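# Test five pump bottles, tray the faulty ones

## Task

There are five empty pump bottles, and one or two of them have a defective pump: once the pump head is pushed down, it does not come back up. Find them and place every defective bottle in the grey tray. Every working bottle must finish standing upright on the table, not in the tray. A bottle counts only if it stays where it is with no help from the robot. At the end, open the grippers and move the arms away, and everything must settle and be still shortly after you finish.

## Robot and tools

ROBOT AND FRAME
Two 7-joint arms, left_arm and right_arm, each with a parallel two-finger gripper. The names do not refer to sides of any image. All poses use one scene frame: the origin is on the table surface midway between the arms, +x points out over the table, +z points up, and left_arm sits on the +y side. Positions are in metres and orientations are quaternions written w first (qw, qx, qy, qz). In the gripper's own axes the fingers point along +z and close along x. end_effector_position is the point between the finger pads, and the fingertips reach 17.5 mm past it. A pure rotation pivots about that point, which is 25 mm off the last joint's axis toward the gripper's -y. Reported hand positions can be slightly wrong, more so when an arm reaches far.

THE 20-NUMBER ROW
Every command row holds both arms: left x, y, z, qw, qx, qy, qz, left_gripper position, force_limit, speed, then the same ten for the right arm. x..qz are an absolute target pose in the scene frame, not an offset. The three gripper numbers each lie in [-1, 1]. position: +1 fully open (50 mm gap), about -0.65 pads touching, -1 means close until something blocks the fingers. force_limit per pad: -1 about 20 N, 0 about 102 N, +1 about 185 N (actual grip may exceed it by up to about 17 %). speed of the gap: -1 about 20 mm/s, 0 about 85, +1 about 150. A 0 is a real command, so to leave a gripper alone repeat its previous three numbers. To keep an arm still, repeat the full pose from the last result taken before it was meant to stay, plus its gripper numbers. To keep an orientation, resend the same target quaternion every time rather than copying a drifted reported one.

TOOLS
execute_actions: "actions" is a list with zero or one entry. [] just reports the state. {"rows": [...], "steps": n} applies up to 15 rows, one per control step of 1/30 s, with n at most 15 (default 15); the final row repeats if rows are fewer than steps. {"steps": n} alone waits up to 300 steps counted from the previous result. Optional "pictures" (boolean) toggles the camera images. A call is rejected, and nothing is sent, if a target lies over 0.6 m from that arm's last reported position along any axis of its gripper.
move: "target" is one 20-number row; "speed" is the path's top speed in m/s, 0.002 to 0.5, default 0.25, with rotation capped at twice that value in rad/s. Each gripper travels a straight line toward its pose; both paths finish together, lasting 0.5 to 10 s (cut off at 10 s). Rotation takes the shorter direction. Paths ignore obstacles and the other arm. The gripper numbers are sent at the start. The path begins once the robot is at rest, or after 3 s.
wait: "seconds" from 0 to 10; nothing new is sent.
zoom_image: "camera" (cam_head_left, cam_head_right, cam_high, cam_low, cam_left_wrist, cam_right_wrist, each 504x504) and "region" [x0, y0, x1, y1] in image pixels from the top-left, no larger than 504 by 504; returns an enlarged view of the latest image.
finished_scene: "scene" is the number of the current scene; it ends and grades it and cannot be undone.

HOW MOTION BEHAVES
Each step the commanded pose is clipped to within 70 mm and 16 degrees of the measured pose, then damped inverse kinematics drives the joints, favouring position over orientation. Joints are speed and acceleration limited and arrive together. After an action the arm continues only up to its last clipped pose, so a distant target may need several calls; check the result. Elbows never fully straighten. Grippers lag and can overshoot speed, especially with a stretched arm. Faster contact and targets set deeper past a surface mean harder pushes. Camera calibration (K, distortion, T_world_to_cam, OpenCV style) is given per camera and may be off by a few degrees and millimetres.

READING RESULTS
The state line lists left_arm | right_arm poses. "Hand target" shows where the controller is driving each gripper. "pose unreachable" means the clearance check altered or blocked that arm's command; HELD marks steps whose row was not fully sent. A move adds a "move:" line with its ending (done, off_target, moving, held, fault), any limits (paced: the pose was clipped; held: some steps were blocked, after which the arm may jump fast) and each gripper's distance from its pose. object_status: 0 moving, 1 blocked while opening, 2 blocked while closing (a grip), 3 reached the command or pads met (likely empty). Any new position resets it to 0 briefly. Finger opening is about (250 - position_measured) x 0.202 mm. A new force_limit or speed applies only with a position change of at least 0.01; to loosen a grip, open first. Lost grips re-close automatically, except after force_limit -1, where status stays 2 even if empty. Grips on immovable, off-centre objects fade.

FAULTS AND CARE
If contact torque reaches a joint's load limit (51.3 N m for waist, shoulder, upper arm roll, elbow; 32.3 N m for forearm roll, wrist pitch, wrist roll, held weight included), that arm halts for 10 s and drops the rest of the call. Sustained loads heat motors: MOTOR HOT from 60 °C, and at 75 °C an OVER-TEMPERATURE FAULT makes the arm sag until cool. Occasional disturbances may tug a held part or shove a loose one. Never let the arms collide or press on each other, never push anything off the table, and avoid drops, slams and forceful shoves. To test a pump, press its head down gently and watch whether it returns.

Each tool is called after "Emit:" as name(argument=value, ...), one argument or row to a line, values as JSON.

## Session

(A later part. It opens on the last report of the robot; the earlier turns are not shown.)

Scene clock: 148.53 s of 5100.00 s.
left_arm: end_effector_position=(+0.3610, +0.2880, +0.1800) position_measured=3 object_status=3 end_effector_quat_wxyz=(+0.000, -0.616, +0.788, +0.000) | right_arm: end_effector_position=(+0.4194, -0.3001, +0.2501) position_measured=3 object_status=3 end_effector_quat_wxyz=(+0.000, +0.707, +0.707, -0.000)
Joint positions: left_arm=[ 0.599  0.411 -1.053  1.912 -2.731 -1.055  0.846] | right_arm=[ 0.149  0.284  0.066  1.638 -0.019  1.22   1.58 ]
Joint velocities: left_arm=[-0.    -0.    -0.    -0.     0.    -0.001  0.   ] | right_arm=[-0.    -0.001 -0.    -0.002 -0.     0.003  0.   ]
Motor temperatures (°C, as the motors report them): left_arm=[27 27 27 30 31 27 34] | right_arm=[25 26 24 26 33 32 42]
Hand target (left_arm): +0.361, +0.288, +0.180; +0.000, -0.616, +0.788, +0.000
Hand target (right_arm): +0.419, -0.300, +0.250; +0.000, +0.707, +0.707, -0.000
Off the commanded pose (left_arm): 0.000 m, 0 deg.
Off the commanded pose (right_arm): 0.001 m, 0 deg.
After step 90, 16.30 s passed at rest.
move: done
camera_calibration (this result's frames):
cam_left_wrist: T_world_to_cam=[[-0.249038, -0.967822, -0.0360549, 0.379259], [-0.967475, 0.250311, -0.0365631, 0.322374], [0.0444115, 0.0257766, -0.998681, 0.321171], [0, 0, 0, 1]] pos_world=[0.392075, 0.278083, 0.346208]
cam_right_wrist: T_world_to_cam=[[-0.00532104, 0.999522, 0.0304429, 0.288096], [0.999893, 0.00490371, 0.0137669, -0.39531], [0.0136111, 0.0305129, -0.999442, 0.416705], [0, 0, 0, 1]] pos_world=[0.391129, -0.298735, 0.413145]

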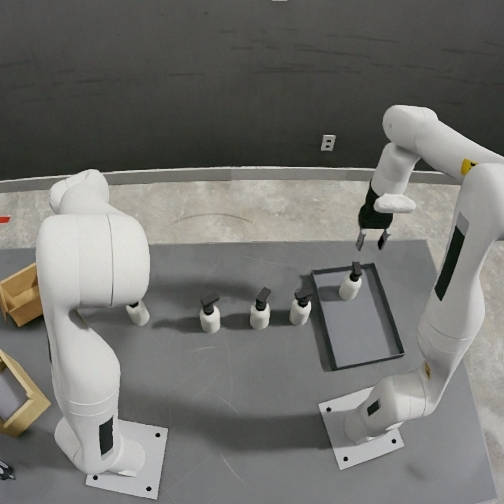

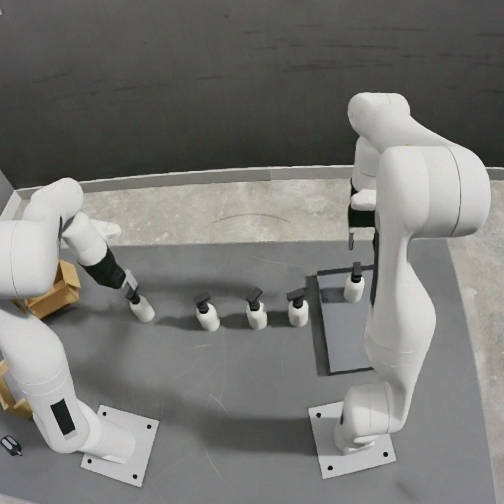

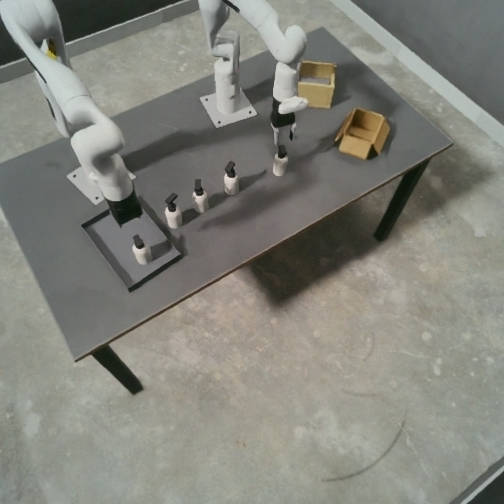

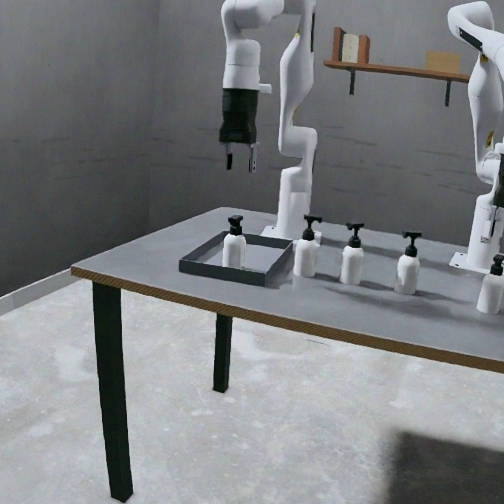

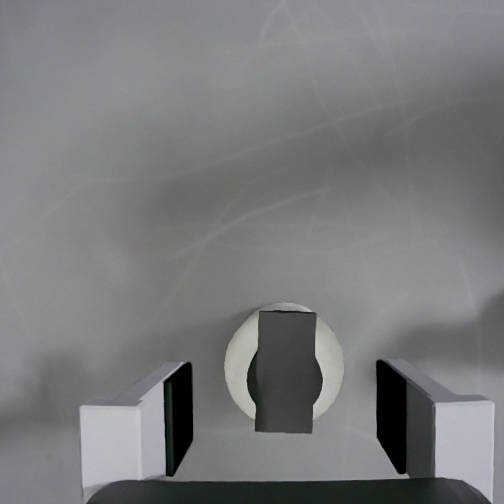

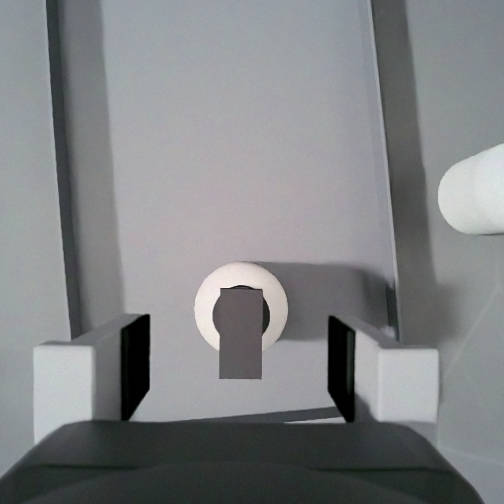

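Emit:
move(
  target=[0.361,0.288,0.108,0,0.616,-0.788,0,1,-0.6,1, 0.27,-0.60,0.30,0,0.707,0.707,0,1,-0.6,1],
  speed=0.2,
)

Emit:
execute_actions(
  actions=[
    {"rows":[[0.361,0.288,0.108,0,0.616,-0.788,0,-1,-0.6,1, 0.27,-0.60,0.30,0,0.707,0.707,0,1,-0.6,1]],"steps":15},
  ],
  pictures=false,
)

Emit:
move(
  target=[0.34,0.22,0.27,0,0.616,-0.788,0,-1,-0.6,1, 0.27,-0.60,0.30,0,0.707,0.707,0,1,-0.6,1],
  speed=0.15,
)

Scene clock: 157.80 s of 5100.00 s.
left_arm: end_effector_position=(+0.3608, +0.2880, +0.1082) position_measured=3 object_status=3 end_effector_quat_wxyz=(-0.000, -0.616, +0.788, -0.000) | right_arm: end_effector_position=(+0.2697, -0.6006, +0.3003) position_measured=3 object_status=3 end_effector_quat_wxyz=(+0.000, +0.707, +0.707, -0.002)
Joint positions: left_arm=[ 0.494  0.531 -0.945  2.028 -2.573 -0.867  0.702] | right_arm=[ 0.771  0.263  0.344  1.519 -0.086  1.375  2.483]
Joint velocities: left_arm=[-0.     0.001  0.     0.     0.001  0.001 -0.001] | right_arm=[ 0.006  0.007  0.005 -0.004 -0.003  0.002  0.004]
Motor temperatures (°C, as the motors report them): left_arm=[27 27 27 30 31 27 34] | right_arm=[25 26 24 26 33 32 42]
Hand target (left_arm): +0.361, +0.288, +0.108; -0.000, -0.616, +0.788, -0.000
Hand target (right_arm): +0.269, -0.601, +0.300; -0.000, +0.707, +0.707, -0.002
Off the commanded pose (left_arm): 0.000 m, 0 deg.
Off the commanded pose (right_arm): 0.001 m, 0 deg.
After step 90, 4.10 s passed at rest.
move: done
camera_calibration (this result's frames):
cam_left_wrist: T_world_to_cam=[[-0.249102, -0.967813, -0.0358586, 0.376566], [-0.967456, 0.250368, -0.0366726, 0.31952], [0.0444701, 0.0255564, -0.998684, 0.249471], [0, 0, 0, 1]] pos_world=[0.391831, 0.278072, 0.274363]
cam_right_wrist: T_world_to_cam=[[-0.00674015, 0.99959, 0.0278301, 0.587339], [0.999917, 0.0064314, 0.0111687, -0.243126], [0.0109851, 0.0279031, -0.99955, 0.477223], [0, 0, 0, 1]] pos_world=[0.241822, -0.59885, 0.463378]

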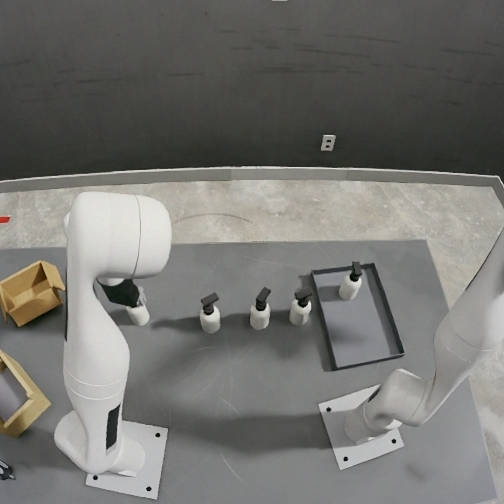

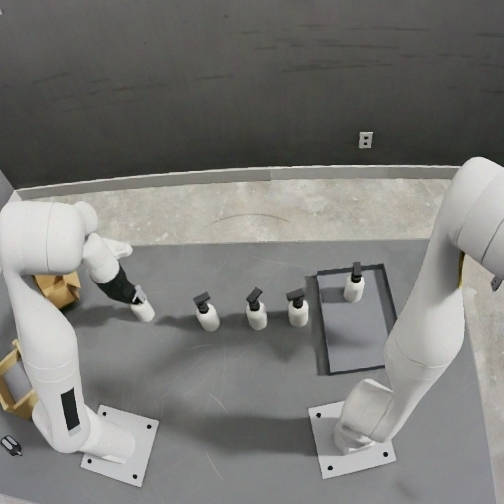

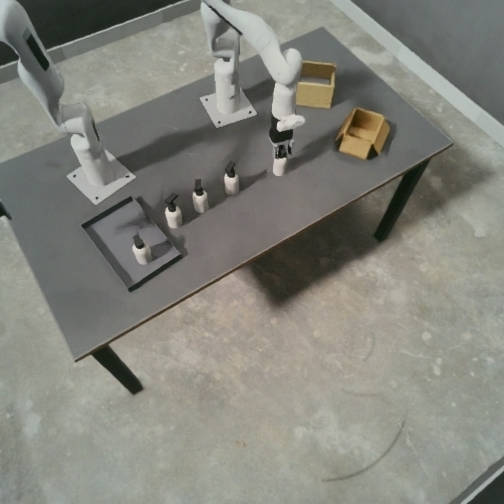

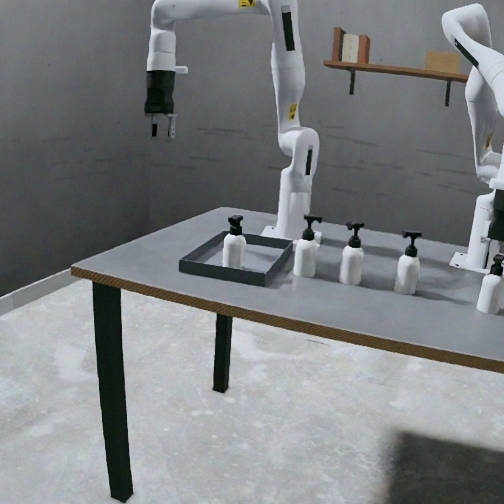

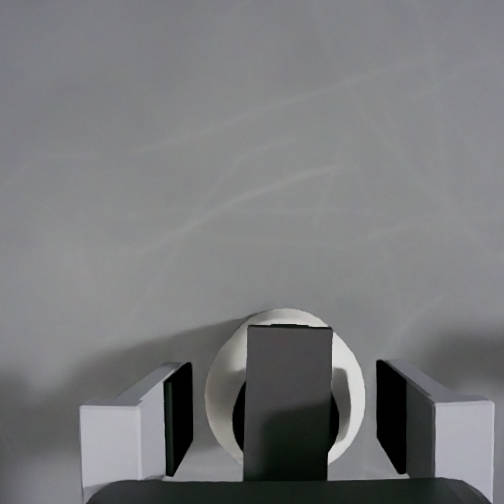

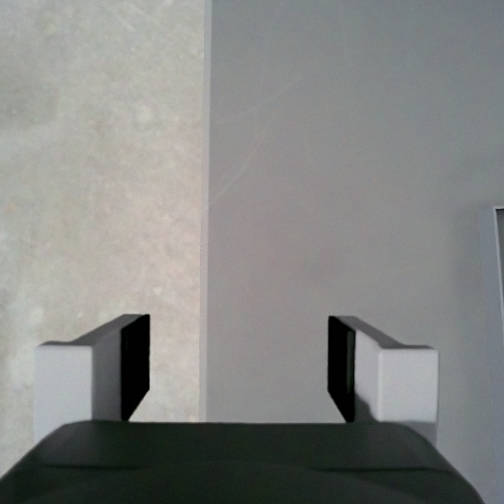

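Scene clock: 158.30 s of 5100.00 s.
left_arm: end_effector_position=(+0.3610, +0.2880, +0.1080) position_measured=121 object_status=2 end_effector_quat_wxyz=(+0.000, -0.616, +0.788, -0.000) | right_arm: end_effector_position=(+0.2700, -0.6000, +0.3000) position_measured=3 object_status=3 end_effector_quat_wxyz=(-0.000, +0.707, +0.707, -0.000)
Joint positions: left_arm=[ 0.493  0.531 -0.945  2.028 -2.573 -0.867  0.702] | right_arm=[ 0.772  0.263  0.344  1.52  -0.089  1.375  2.485]
Joint velocities: left_arm=[ 0.001 -0.     0.001 -0.002  0.001 -0.    -0.   ] | right_arm=[-0.     0.001 -0.    -0.    -0.    -0.    -0.   ]
Motor temperatures (°C, as the motors report them): left_arm=[27 27 27 30 31 27 34] | right_arm=[25 26 24 26 33 32 42]
Hand target (left_arm): +0.361, +0.288, +0.108; +0.000, -0.616, +0.788, +0.000
Hand target (right_arm): +0.270, -0.600, +0.300; -0.000, +0.707, +0.707, -0.000
Off the commanded pose (left_arm): 0.000 m, 0 deg.
Off the commanded pose (right_arm): 0.000 m, 0 deg.
Steps of this call (steps 1 to 15: all 15 steps of this action). Readings (end_effector_position | what the end effector reports):
1: left_arm (+0.3608, +0.2880, +0.1081) | right_arm (+0.2696, -0.6006, +0.3003) | left_arm position_measured=22 object_status=0 | right_arm position_measured=3 object_status=3
2: left_arm (+0.3609, +0.2880, +0.1081) | right_arm (+0.2697, -0.6004, +0.3002) | left_arm position_measured=46 object_status=0 | right_arm position_measured=3 object_status=3
4: left_arm (+0.3610, +0.2880, +0.1080) | right_arm (+0.2699, -0.6001, +0.3001) | left_arm position_measured=96 object_status=0 | right_arm position_measured=3 object_status=3
8: left_arm (+0.3610, +0.2880, +0.1080) | right_arm (+0.2700, -0.6000, +0.3000) | left_arm position_measured=121 object_status=0 | right_arm position_measured=3 object_status=3
15: the state above

Scene clock: 160.20 s of 5100.00 s.
left_arm: end_effector_position=(+0.3406, +0.2204, +0.2697) position_measured=121 object_status=2 end_effector_quat_wxyz=(+0.001, -0.616, +0.788, +0.001) | right_arm: end_effector_position=(+0.2700, -0.6000, +0.3000) position_measured=3 object_status=3 end_effector_quat_wxyz=(+0.000, +0.707, +0.707, -0.000)
Joint positions: left_arm=[ 0.913  0.248 -1.113  1.754 -2.911 -1.283  1.22 ] | right_arm=[ 0.772  0.263  0.344  1.52  -0.089  1.374  2.485]
Joint velocities: left_arm=[ 0.005 -0.003  0.001 -0.    -0.002 -0.001  0.003] | right_arm=[-0.    -0.002 -0.    -0.     0.001 -0.     0.   ]
Motor temperatures (°C, as the motors report them): left_arm=[27 27 27 30 31 27 34] | right_arm=[25 26 24 26 33 32 42]
Hand target (left_arm): +0.341, +0.220, +0.270; +0.001, -0.616, +0.788, +0.000
Hand target (right_arm): +0.270, -0.600, +0.300; -0.000, +0.707, +0.707, -0.000
Off the commanded pose (left_arm): 0.001 m, 0 deg.
Off the commanded pose (right_arm): 0.000 m, 0 deg.
move: done
camera_calibration (this result's frames):
cam_left_wrist: T_world_to_cam=[[-0.248825, -0.967823, -0.0374814, 0.312287], [-0.967526, 0.250154, -0.0362802, 0.322834], [0.0444889, 0.0272368, -0.998639, 0.413046], [0, 0, 0, 1]] pos_world=[0.371679, 0.21023, 0.435901]
cam_right_wrist: T_world_to_cam=[[-0.00615183, 0.999512, 0.0306342, 0.585704], [0.999888, 0.0057308, 0.0138126, -0.24466], [0.0136303, 0.0307157, -0.999435, 0.477845], [0, 0, 0, 1]] pos_world=[0.241723, -0.598694, 0.463012]

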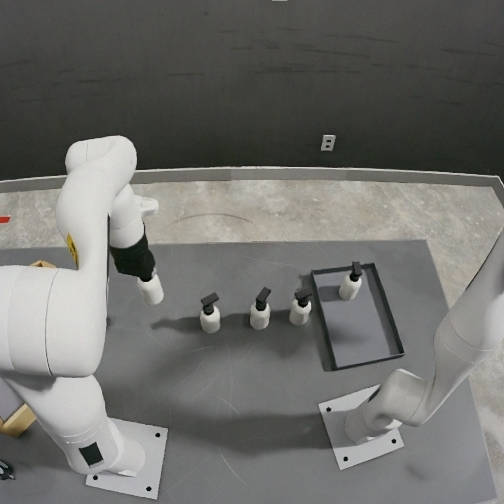

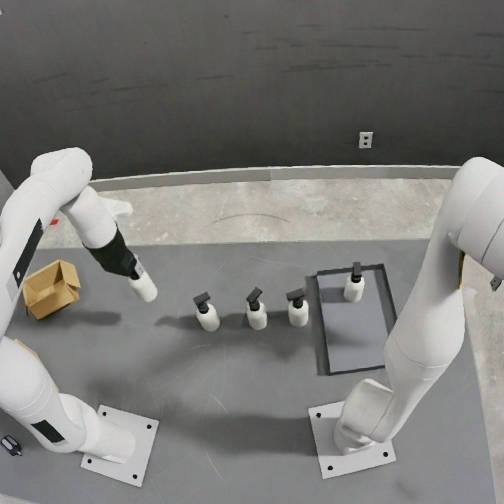

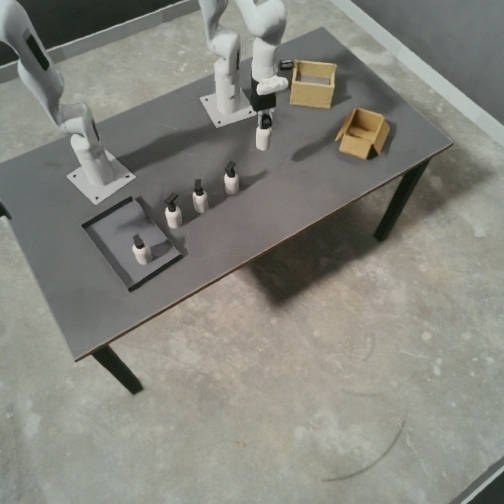

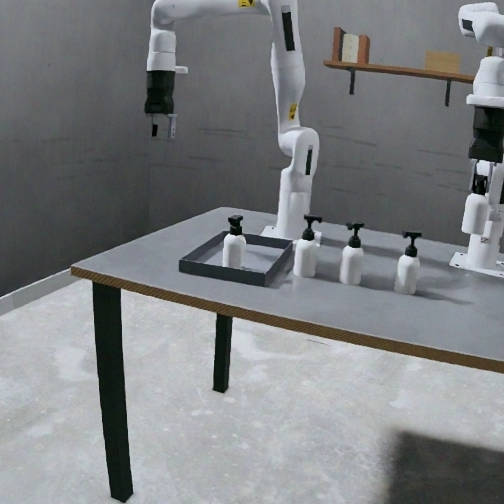

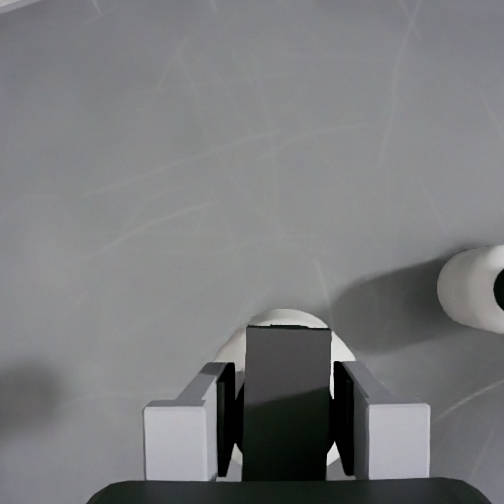

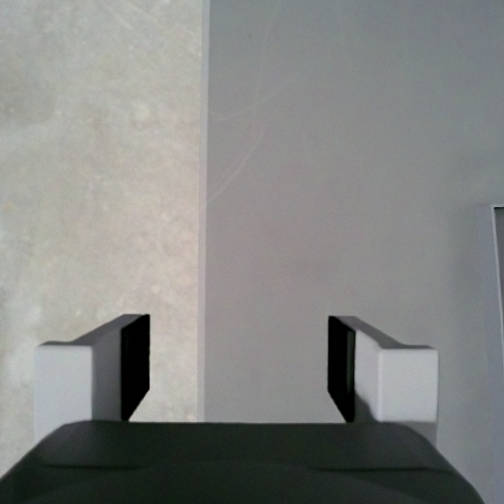

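Emit:
move(
  target=[0.28,-0.03,0.28,0,0.616,-0.788,0,-1,-0.6,1, 0.27,-0.60,0.30,0,0.707,0.707,0,1,-0.6,1],
  speed=0.15,
)

Scene clock: 165.93 s of 5100.00 s.
left_arm: end_effector_position=(+0.2805, -0.0291, +0.2800) position_measured=121 object_status=2 end_effector_quat_wxyz=(+0.001, -0.616, +0.788, +0.000) | right_arm: end_effector_position=(+0.2700, -0.6000, +0.3000) position_measured=3 object_status=3 end_effector_quat_wxyz=(+0.000, +0.707, +0.707, -0.000)
Joint positions: left_arm=[ 1.308  0.43  -0.972  1.494 -2.787 -1.404  1.794] | right_arm=[ 0.772  0.263  0.344  1.52  -0.089  1.374  2.485]
Joint velocities: left_arm=[ 0.001  0.005  0.001 -0.004  0.    -0.001  0.002] | right_arm=[-0.  0. -0.  0. -0. -0. -0.]
Motor temperatures (°C, as the motors report them): left_arm=[27 27 27 30 31 27 34] | right_arm=[25 26 24 26 33 32 42]
Hand target (left_arm): +0.280, -0.029, +0.280; +0.001, -0.616, +0.788, +0.000
Hand target (right_arm): +0.270, -0.600, +0.300; -0.000, +0.707, +0.707, +0.000
Off the commanded pose (left_arm): 0.001 m, 0 deg.
Off the commanded pose (right_arm): 0.000 m, 0 deg.
After step 90, 0.60 s passed at rest.
move: done
camera_calibration (this result's frames):
cam_left_wrist: T_world_to_cam=[[-0.248649, -0.967849, -0.0379648, 0.0562766], [-0.967498, 0.25004, -0.0377824, 0.327861], [0.0460604, 0.0273363, -0.998565, 0.432306], [0, 0, 0, 1]] pos_world=[0.311286, -0.0393288, 0.446209]
cam_right_wrist: T_world_to_cam=[[-0.0061515, 0.999512, 0.0306338, 0.585705], [0.999888, 0.00573048, 0.0138127, -0.24466], [0.0136304, 0.0307154, -0.999435, 0.477845], [0, 0, 0, 1]] pos_world=[0.241723, -0.598694, 0.463012]

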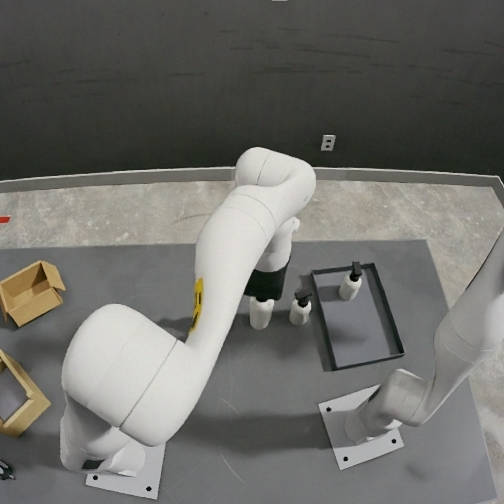

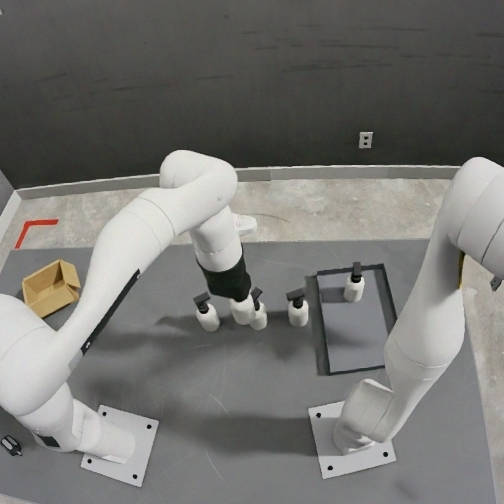

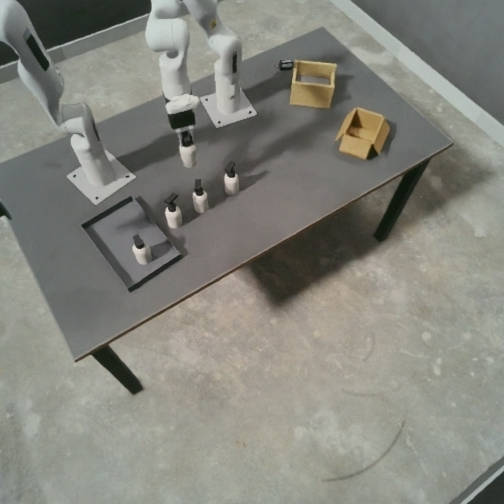

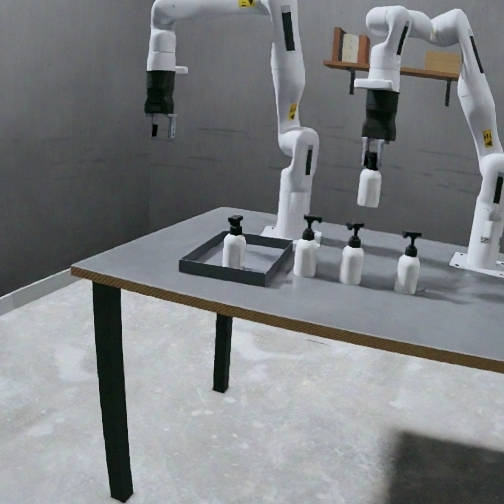

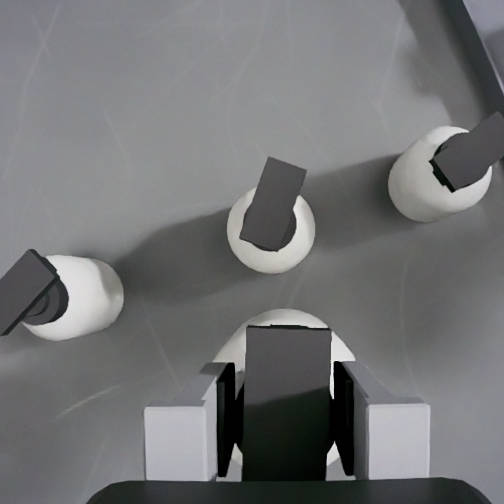

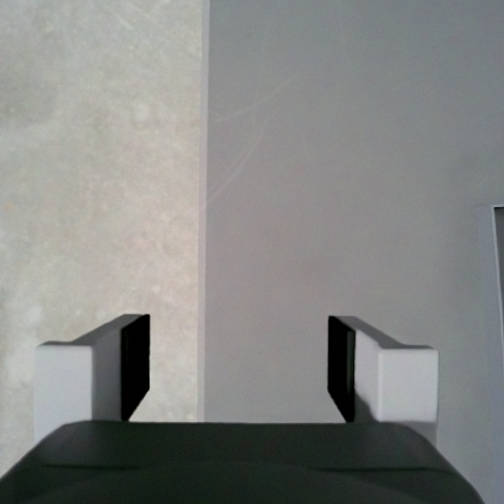

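Emit:
move(
  target=[0.285,-0.265,0.20,0,0.616,-0.788,0,-1,-0.6,1, 0.27,-0.60,0.30,0,0.707,0.707,0,1,-0.6,1],
  speed=0.1,
)

Scene clock: 172.87 s of 5100.00 s.
left_arm: end_effector_position=(+0.2852, -0.2648, +0.2000) position_measured=121 object_status=2 end_effector_quat_wxyz=(+0.000, -0.616, +0.788, -0.000) | right_arm: end_effector_position=(+0.2700, -0.6000, +0.3000) position_measured=3 object_status=3 end_effector_quat_wxyz=(+0.000, +0.707, +0.707, -0.000)
Joint positions: left_arm=[ 1.18   0.931 -0.79   0.806 -2.536 -1.576  2.115] | right_arm=[ 0.772  0.263  0.344  1.52  -0.089  1.374  2.485]
Joint velocities: left_arm=[-0.008  0.008  0.001 -0.008 -0.001 -0.004  0.001] | right_arm=[-0.    -0.    -0.     0.001 -0.    -0.    -0.   ]
Motor temperatures (°C, as the motors report them): left_arm=[27 27 27 30 31 27 34] | right_arm=[25 26 24 26 33 32 42]
Hand target (left_arm): +0.285, -0.265, +0.200; +0.001, -0.616, +0.788, -0.000
Hand target (right_arm): +0.270, -0.600, +0.300; -0.000, +0.707, +0.707, +0.000
Off the commanded pose (left_arm): 0.000 m, 0 deg.
Off the commanded pose (right_arm): 0.000 m, 0 deg.
After step 90, 1.03 s passed at rest.
move: done
camera_calibration (this result's frames):
cam_left_wrist: T_world_to_cam=[[-0.248974, -0.967835, -0.0361632, -0.17399], [-0.967444, 0.250279, -0.0375985, 0.388339], [0.04544, 0.0256248, -0.998638, 0.358371], [0, 0, 0, 1]] pos_world=[0.316093, -0.27477, 0.366192]
cam_right_wrist: T_world_to_cam=[[-0.00615148, 0.999512, 0.0306339, 0.585704], [0.999888, 0.00573046, 0.0138127, -0.24466], [0.0136304, 0.0307155, -0.999435, 0.477845], [0, 0, 0, 1]] pos_world=[0.241723, -0.598694, 0.463012]

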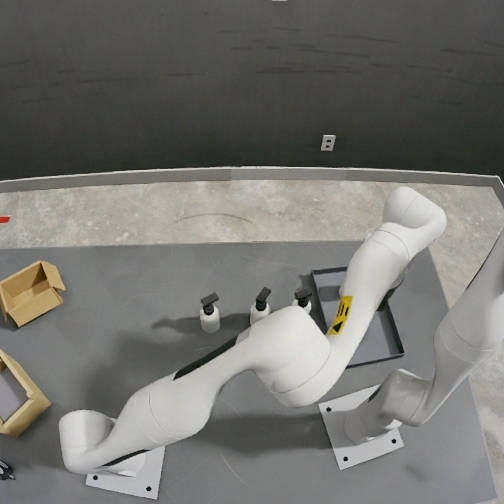

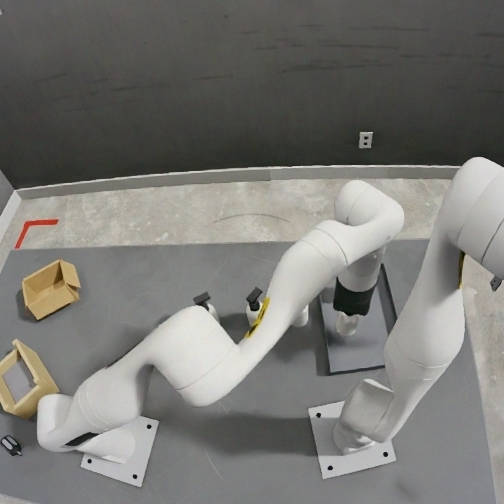

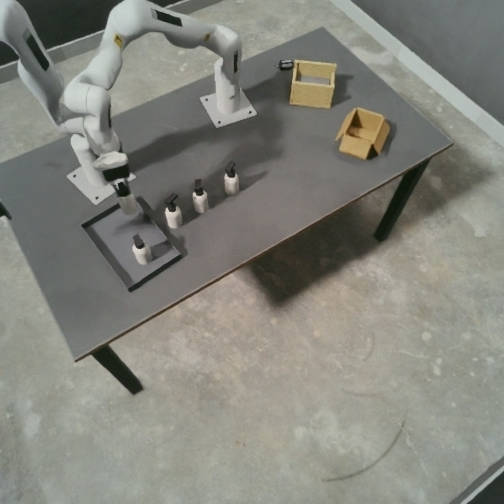

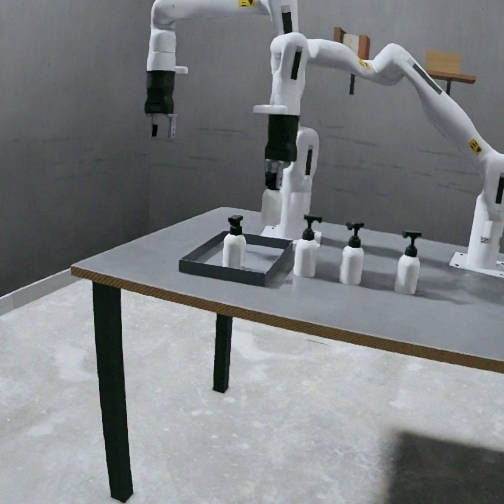

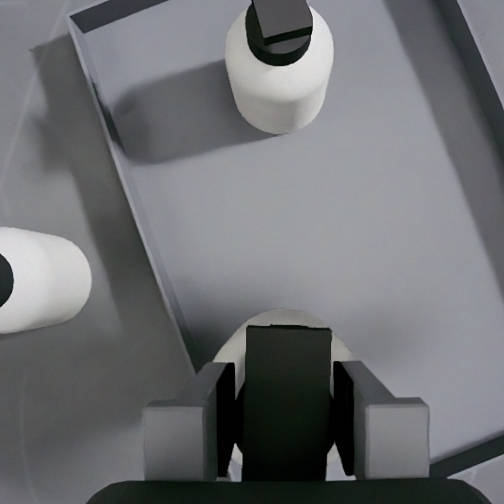

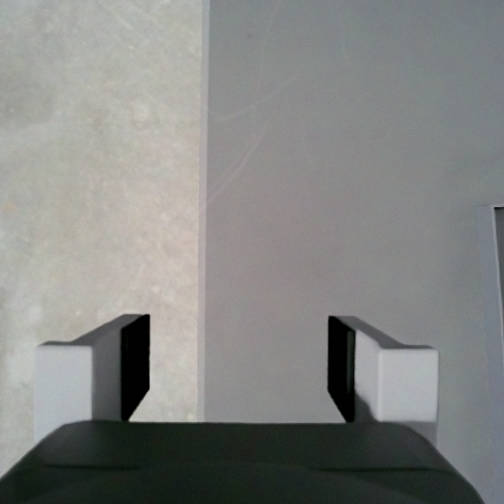

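Emit:
move(
  target=[0.325,-0.285,0.16,0,0.616,-0.788,0,-1,-0.6,1, 0.27,-0.60,0.30,0,0.707,0.707,0,1,-0.6,1],
  speed=0.06,
)

Emit:
move(
  target=[0.325,-0.285,0.112,0,0.616,-0.788,0,-1,-0.6,1, 0.27,-0.60,0.30,0,0.707,0.707,0,1,-0.6,1],
  speed=0.04,
)

Scene clock: 179.43 s of 5100.00 s.
left_arm: end_effector_position=(+0.3247, -0.2851, +0.1602) position_measured=121 object_status=2 end_effector_quat_wxyz=(-0.000, -0.616, +0.788, -0.000) | right_arm: end_effector_position=(+0.2700, -0.6000, +0.3000) position_measured=3 object_status=3 end_effector_quat_wxyz=(+0.000, +0.707, +0.707, -0.000)
Joint positions: left_arm=[ 1.08   1.053 -0.76   0.644 -2.5   -1.589  2.126] | right_arm=[ 0.772  0.263  0.344  1.52  -0.089  1.374  2.485]
Joint velocities: left_arm=[-0.004  0.005  0.001 -0.006  0.    -0.002  0.001] | right_arm=[-0.     0.     0.    -0.     0.     0.001  0.   ]
Motor temperatures (°C, as the motors report them): left_arm=[27 28 27 30 31 27 34] | right_arm=[25 26 24 26 33 32 42]
Hand target (left_arm): +0.325, -0.285, +0.160; -0.000, -0.616, +0.788, +0.000
Hand target (right_arm): +0.270, -0.600, +0.300; -0.000, +0.707, +0.707, +0.000
Off the commanded pose (left_arm): 0.000 m, 0 deg.
Off the commanded pose (right_arm): 0.000 m, 0 deg.
After step 90, 2.23 s passed at rest.
move: done
camera_calibration (this result's frames):
cam_left_wrist: T_world_to_cam=[[-0.249387, -0.967749, -0.0356048, -0.185122], [-0.967386, 0.250642, -0.0366496, 0.43007], [0.0443917, 0.0253037, -0.998694, 0.317636], [0, 0, 0, 1]] pos_world=[0.355776, -0.294983, 0.326392]
cam_right_wrist: T_world_to_cam=[[-0.00615151, 0.999512, 0.0306338, 0.585705], [0.999888, 0.00573049, 0.0138126, -0.24466], [0.0136303, 0.0307154, -0.999435, 0.477845], [0, 0, 0, 1]] pos_world=[0.241723, -0.598694, 0.463012]

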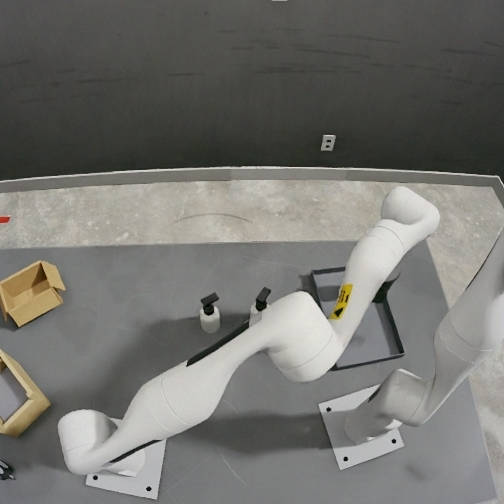

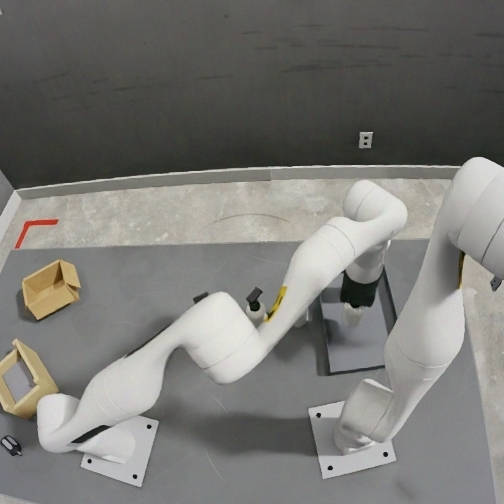

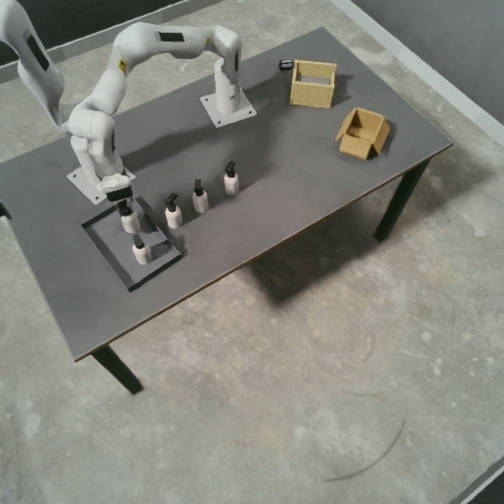

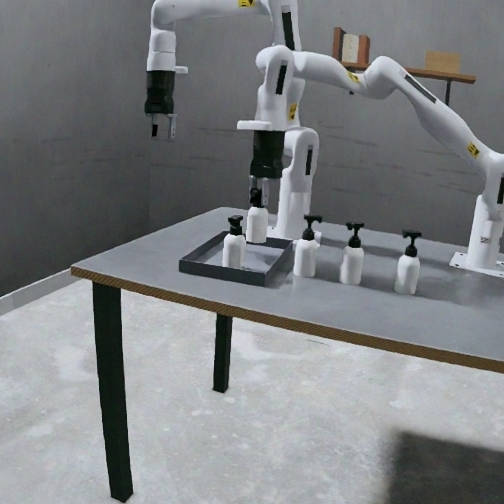

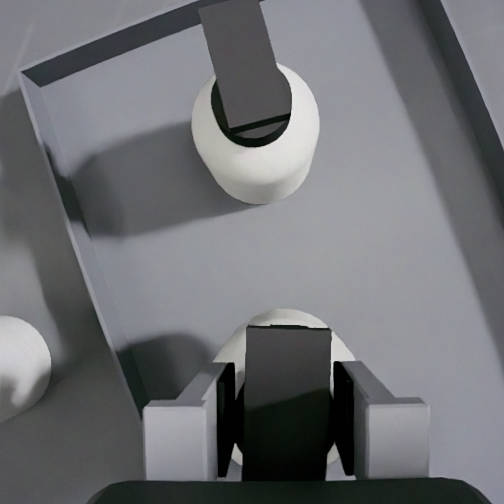

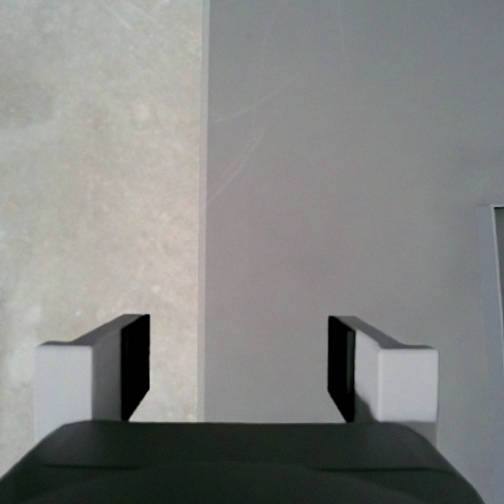

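Scene clock: 180.93 s of 5100.00 s.
left_arm: end_effector_position=(+0.3250, -0.2848, +0.1121) position_measured=121 object_status=2 end_effector_quat_wxyz=(+0.000, -0.616, +0.788, +0.000) | right_arm: end_effector_position=(+0.2700, -0.6000, +0.3000) position_measured=3 object_status=3 end_effector_quat_wxyz=(+0.000, +0.707, +0.707, -0.000)
Joint positions: left_arm=[ 1.104  1.087 -0.756  0.745 -2.486 -1.476  2.091] | right_arm=[ 0.772  0.263  0.344  1.52  -0.089  1.374  2.485]
Joint velocities: left_arm=[ 0.002  0.     0.     0.001 -0.001  0.003 -0.   ] | right_arm=[-0.     0.    -0.001 -0.001 -0.    -0.    -0.   ]
Motor temperatures (°C, as the motors report them): left_arm=[27 28 27 30 31 27 34] | right_arm=[25 26 24 26 33 32 42]
Hand target (left_arm): +0.325, -0.285, +0.112; +0.000, -0.616, +0.788, -0.000
Hand target (right_arm): +0.270, -0.600, +0.300; -0.000, +0.707, +0.707, +0.000
Off the commanded pose (left_arm): 0.000 m, 0 deg.
Off the commanded pose (right_arm): 0.000 m, 0 deg.
move: done
camera_calibration (this result's frames):
cam_left_wrist: T_world_to_cam=[[-0.249008, -0.967828, -0.036111, -0.186537], [-0.967477, 0.250286, -0.0366642, 0.428447], [0.0445227, 0.0258069, -0.998675, 0.269661], [0, 0, 0, 1]] pos_world=[0.356058, -0.294729, 0.278276]
cam_right_wrist: T_world_to_cam=[[-0.00615165, 0.999512, 0.0306338, 0.585705], [0.999888, 0.00573063, 0.0138127, -0.24466], [0.0136304, 0.0307153, -0.999435, 0.477845], [0, 0, 0, 1]] pos_world=[0.241723, -0.598694, 0.463012]

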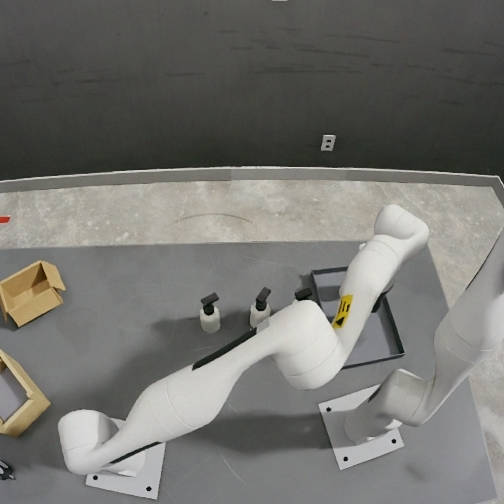

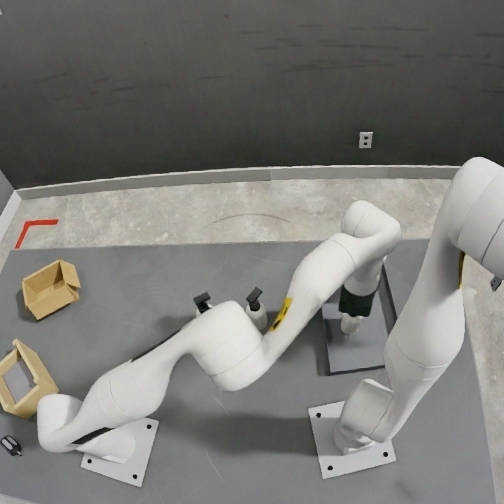

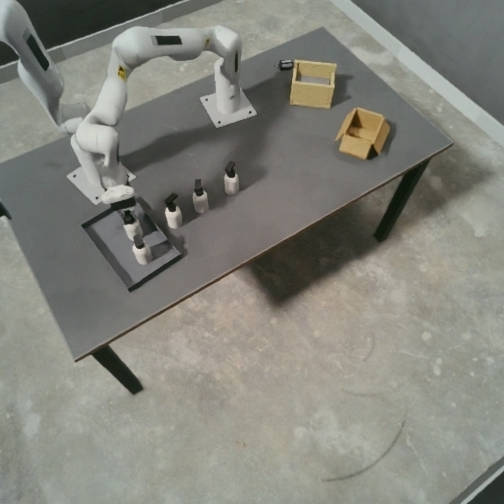

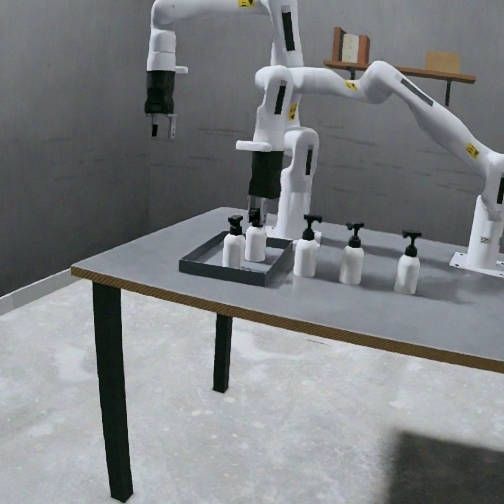

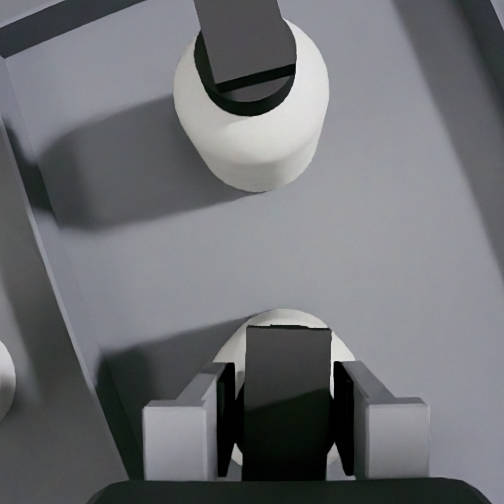

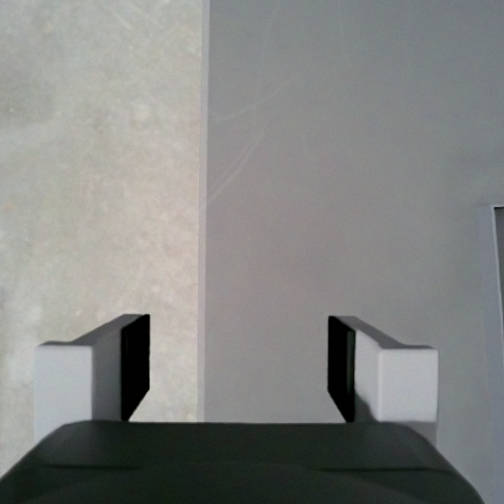

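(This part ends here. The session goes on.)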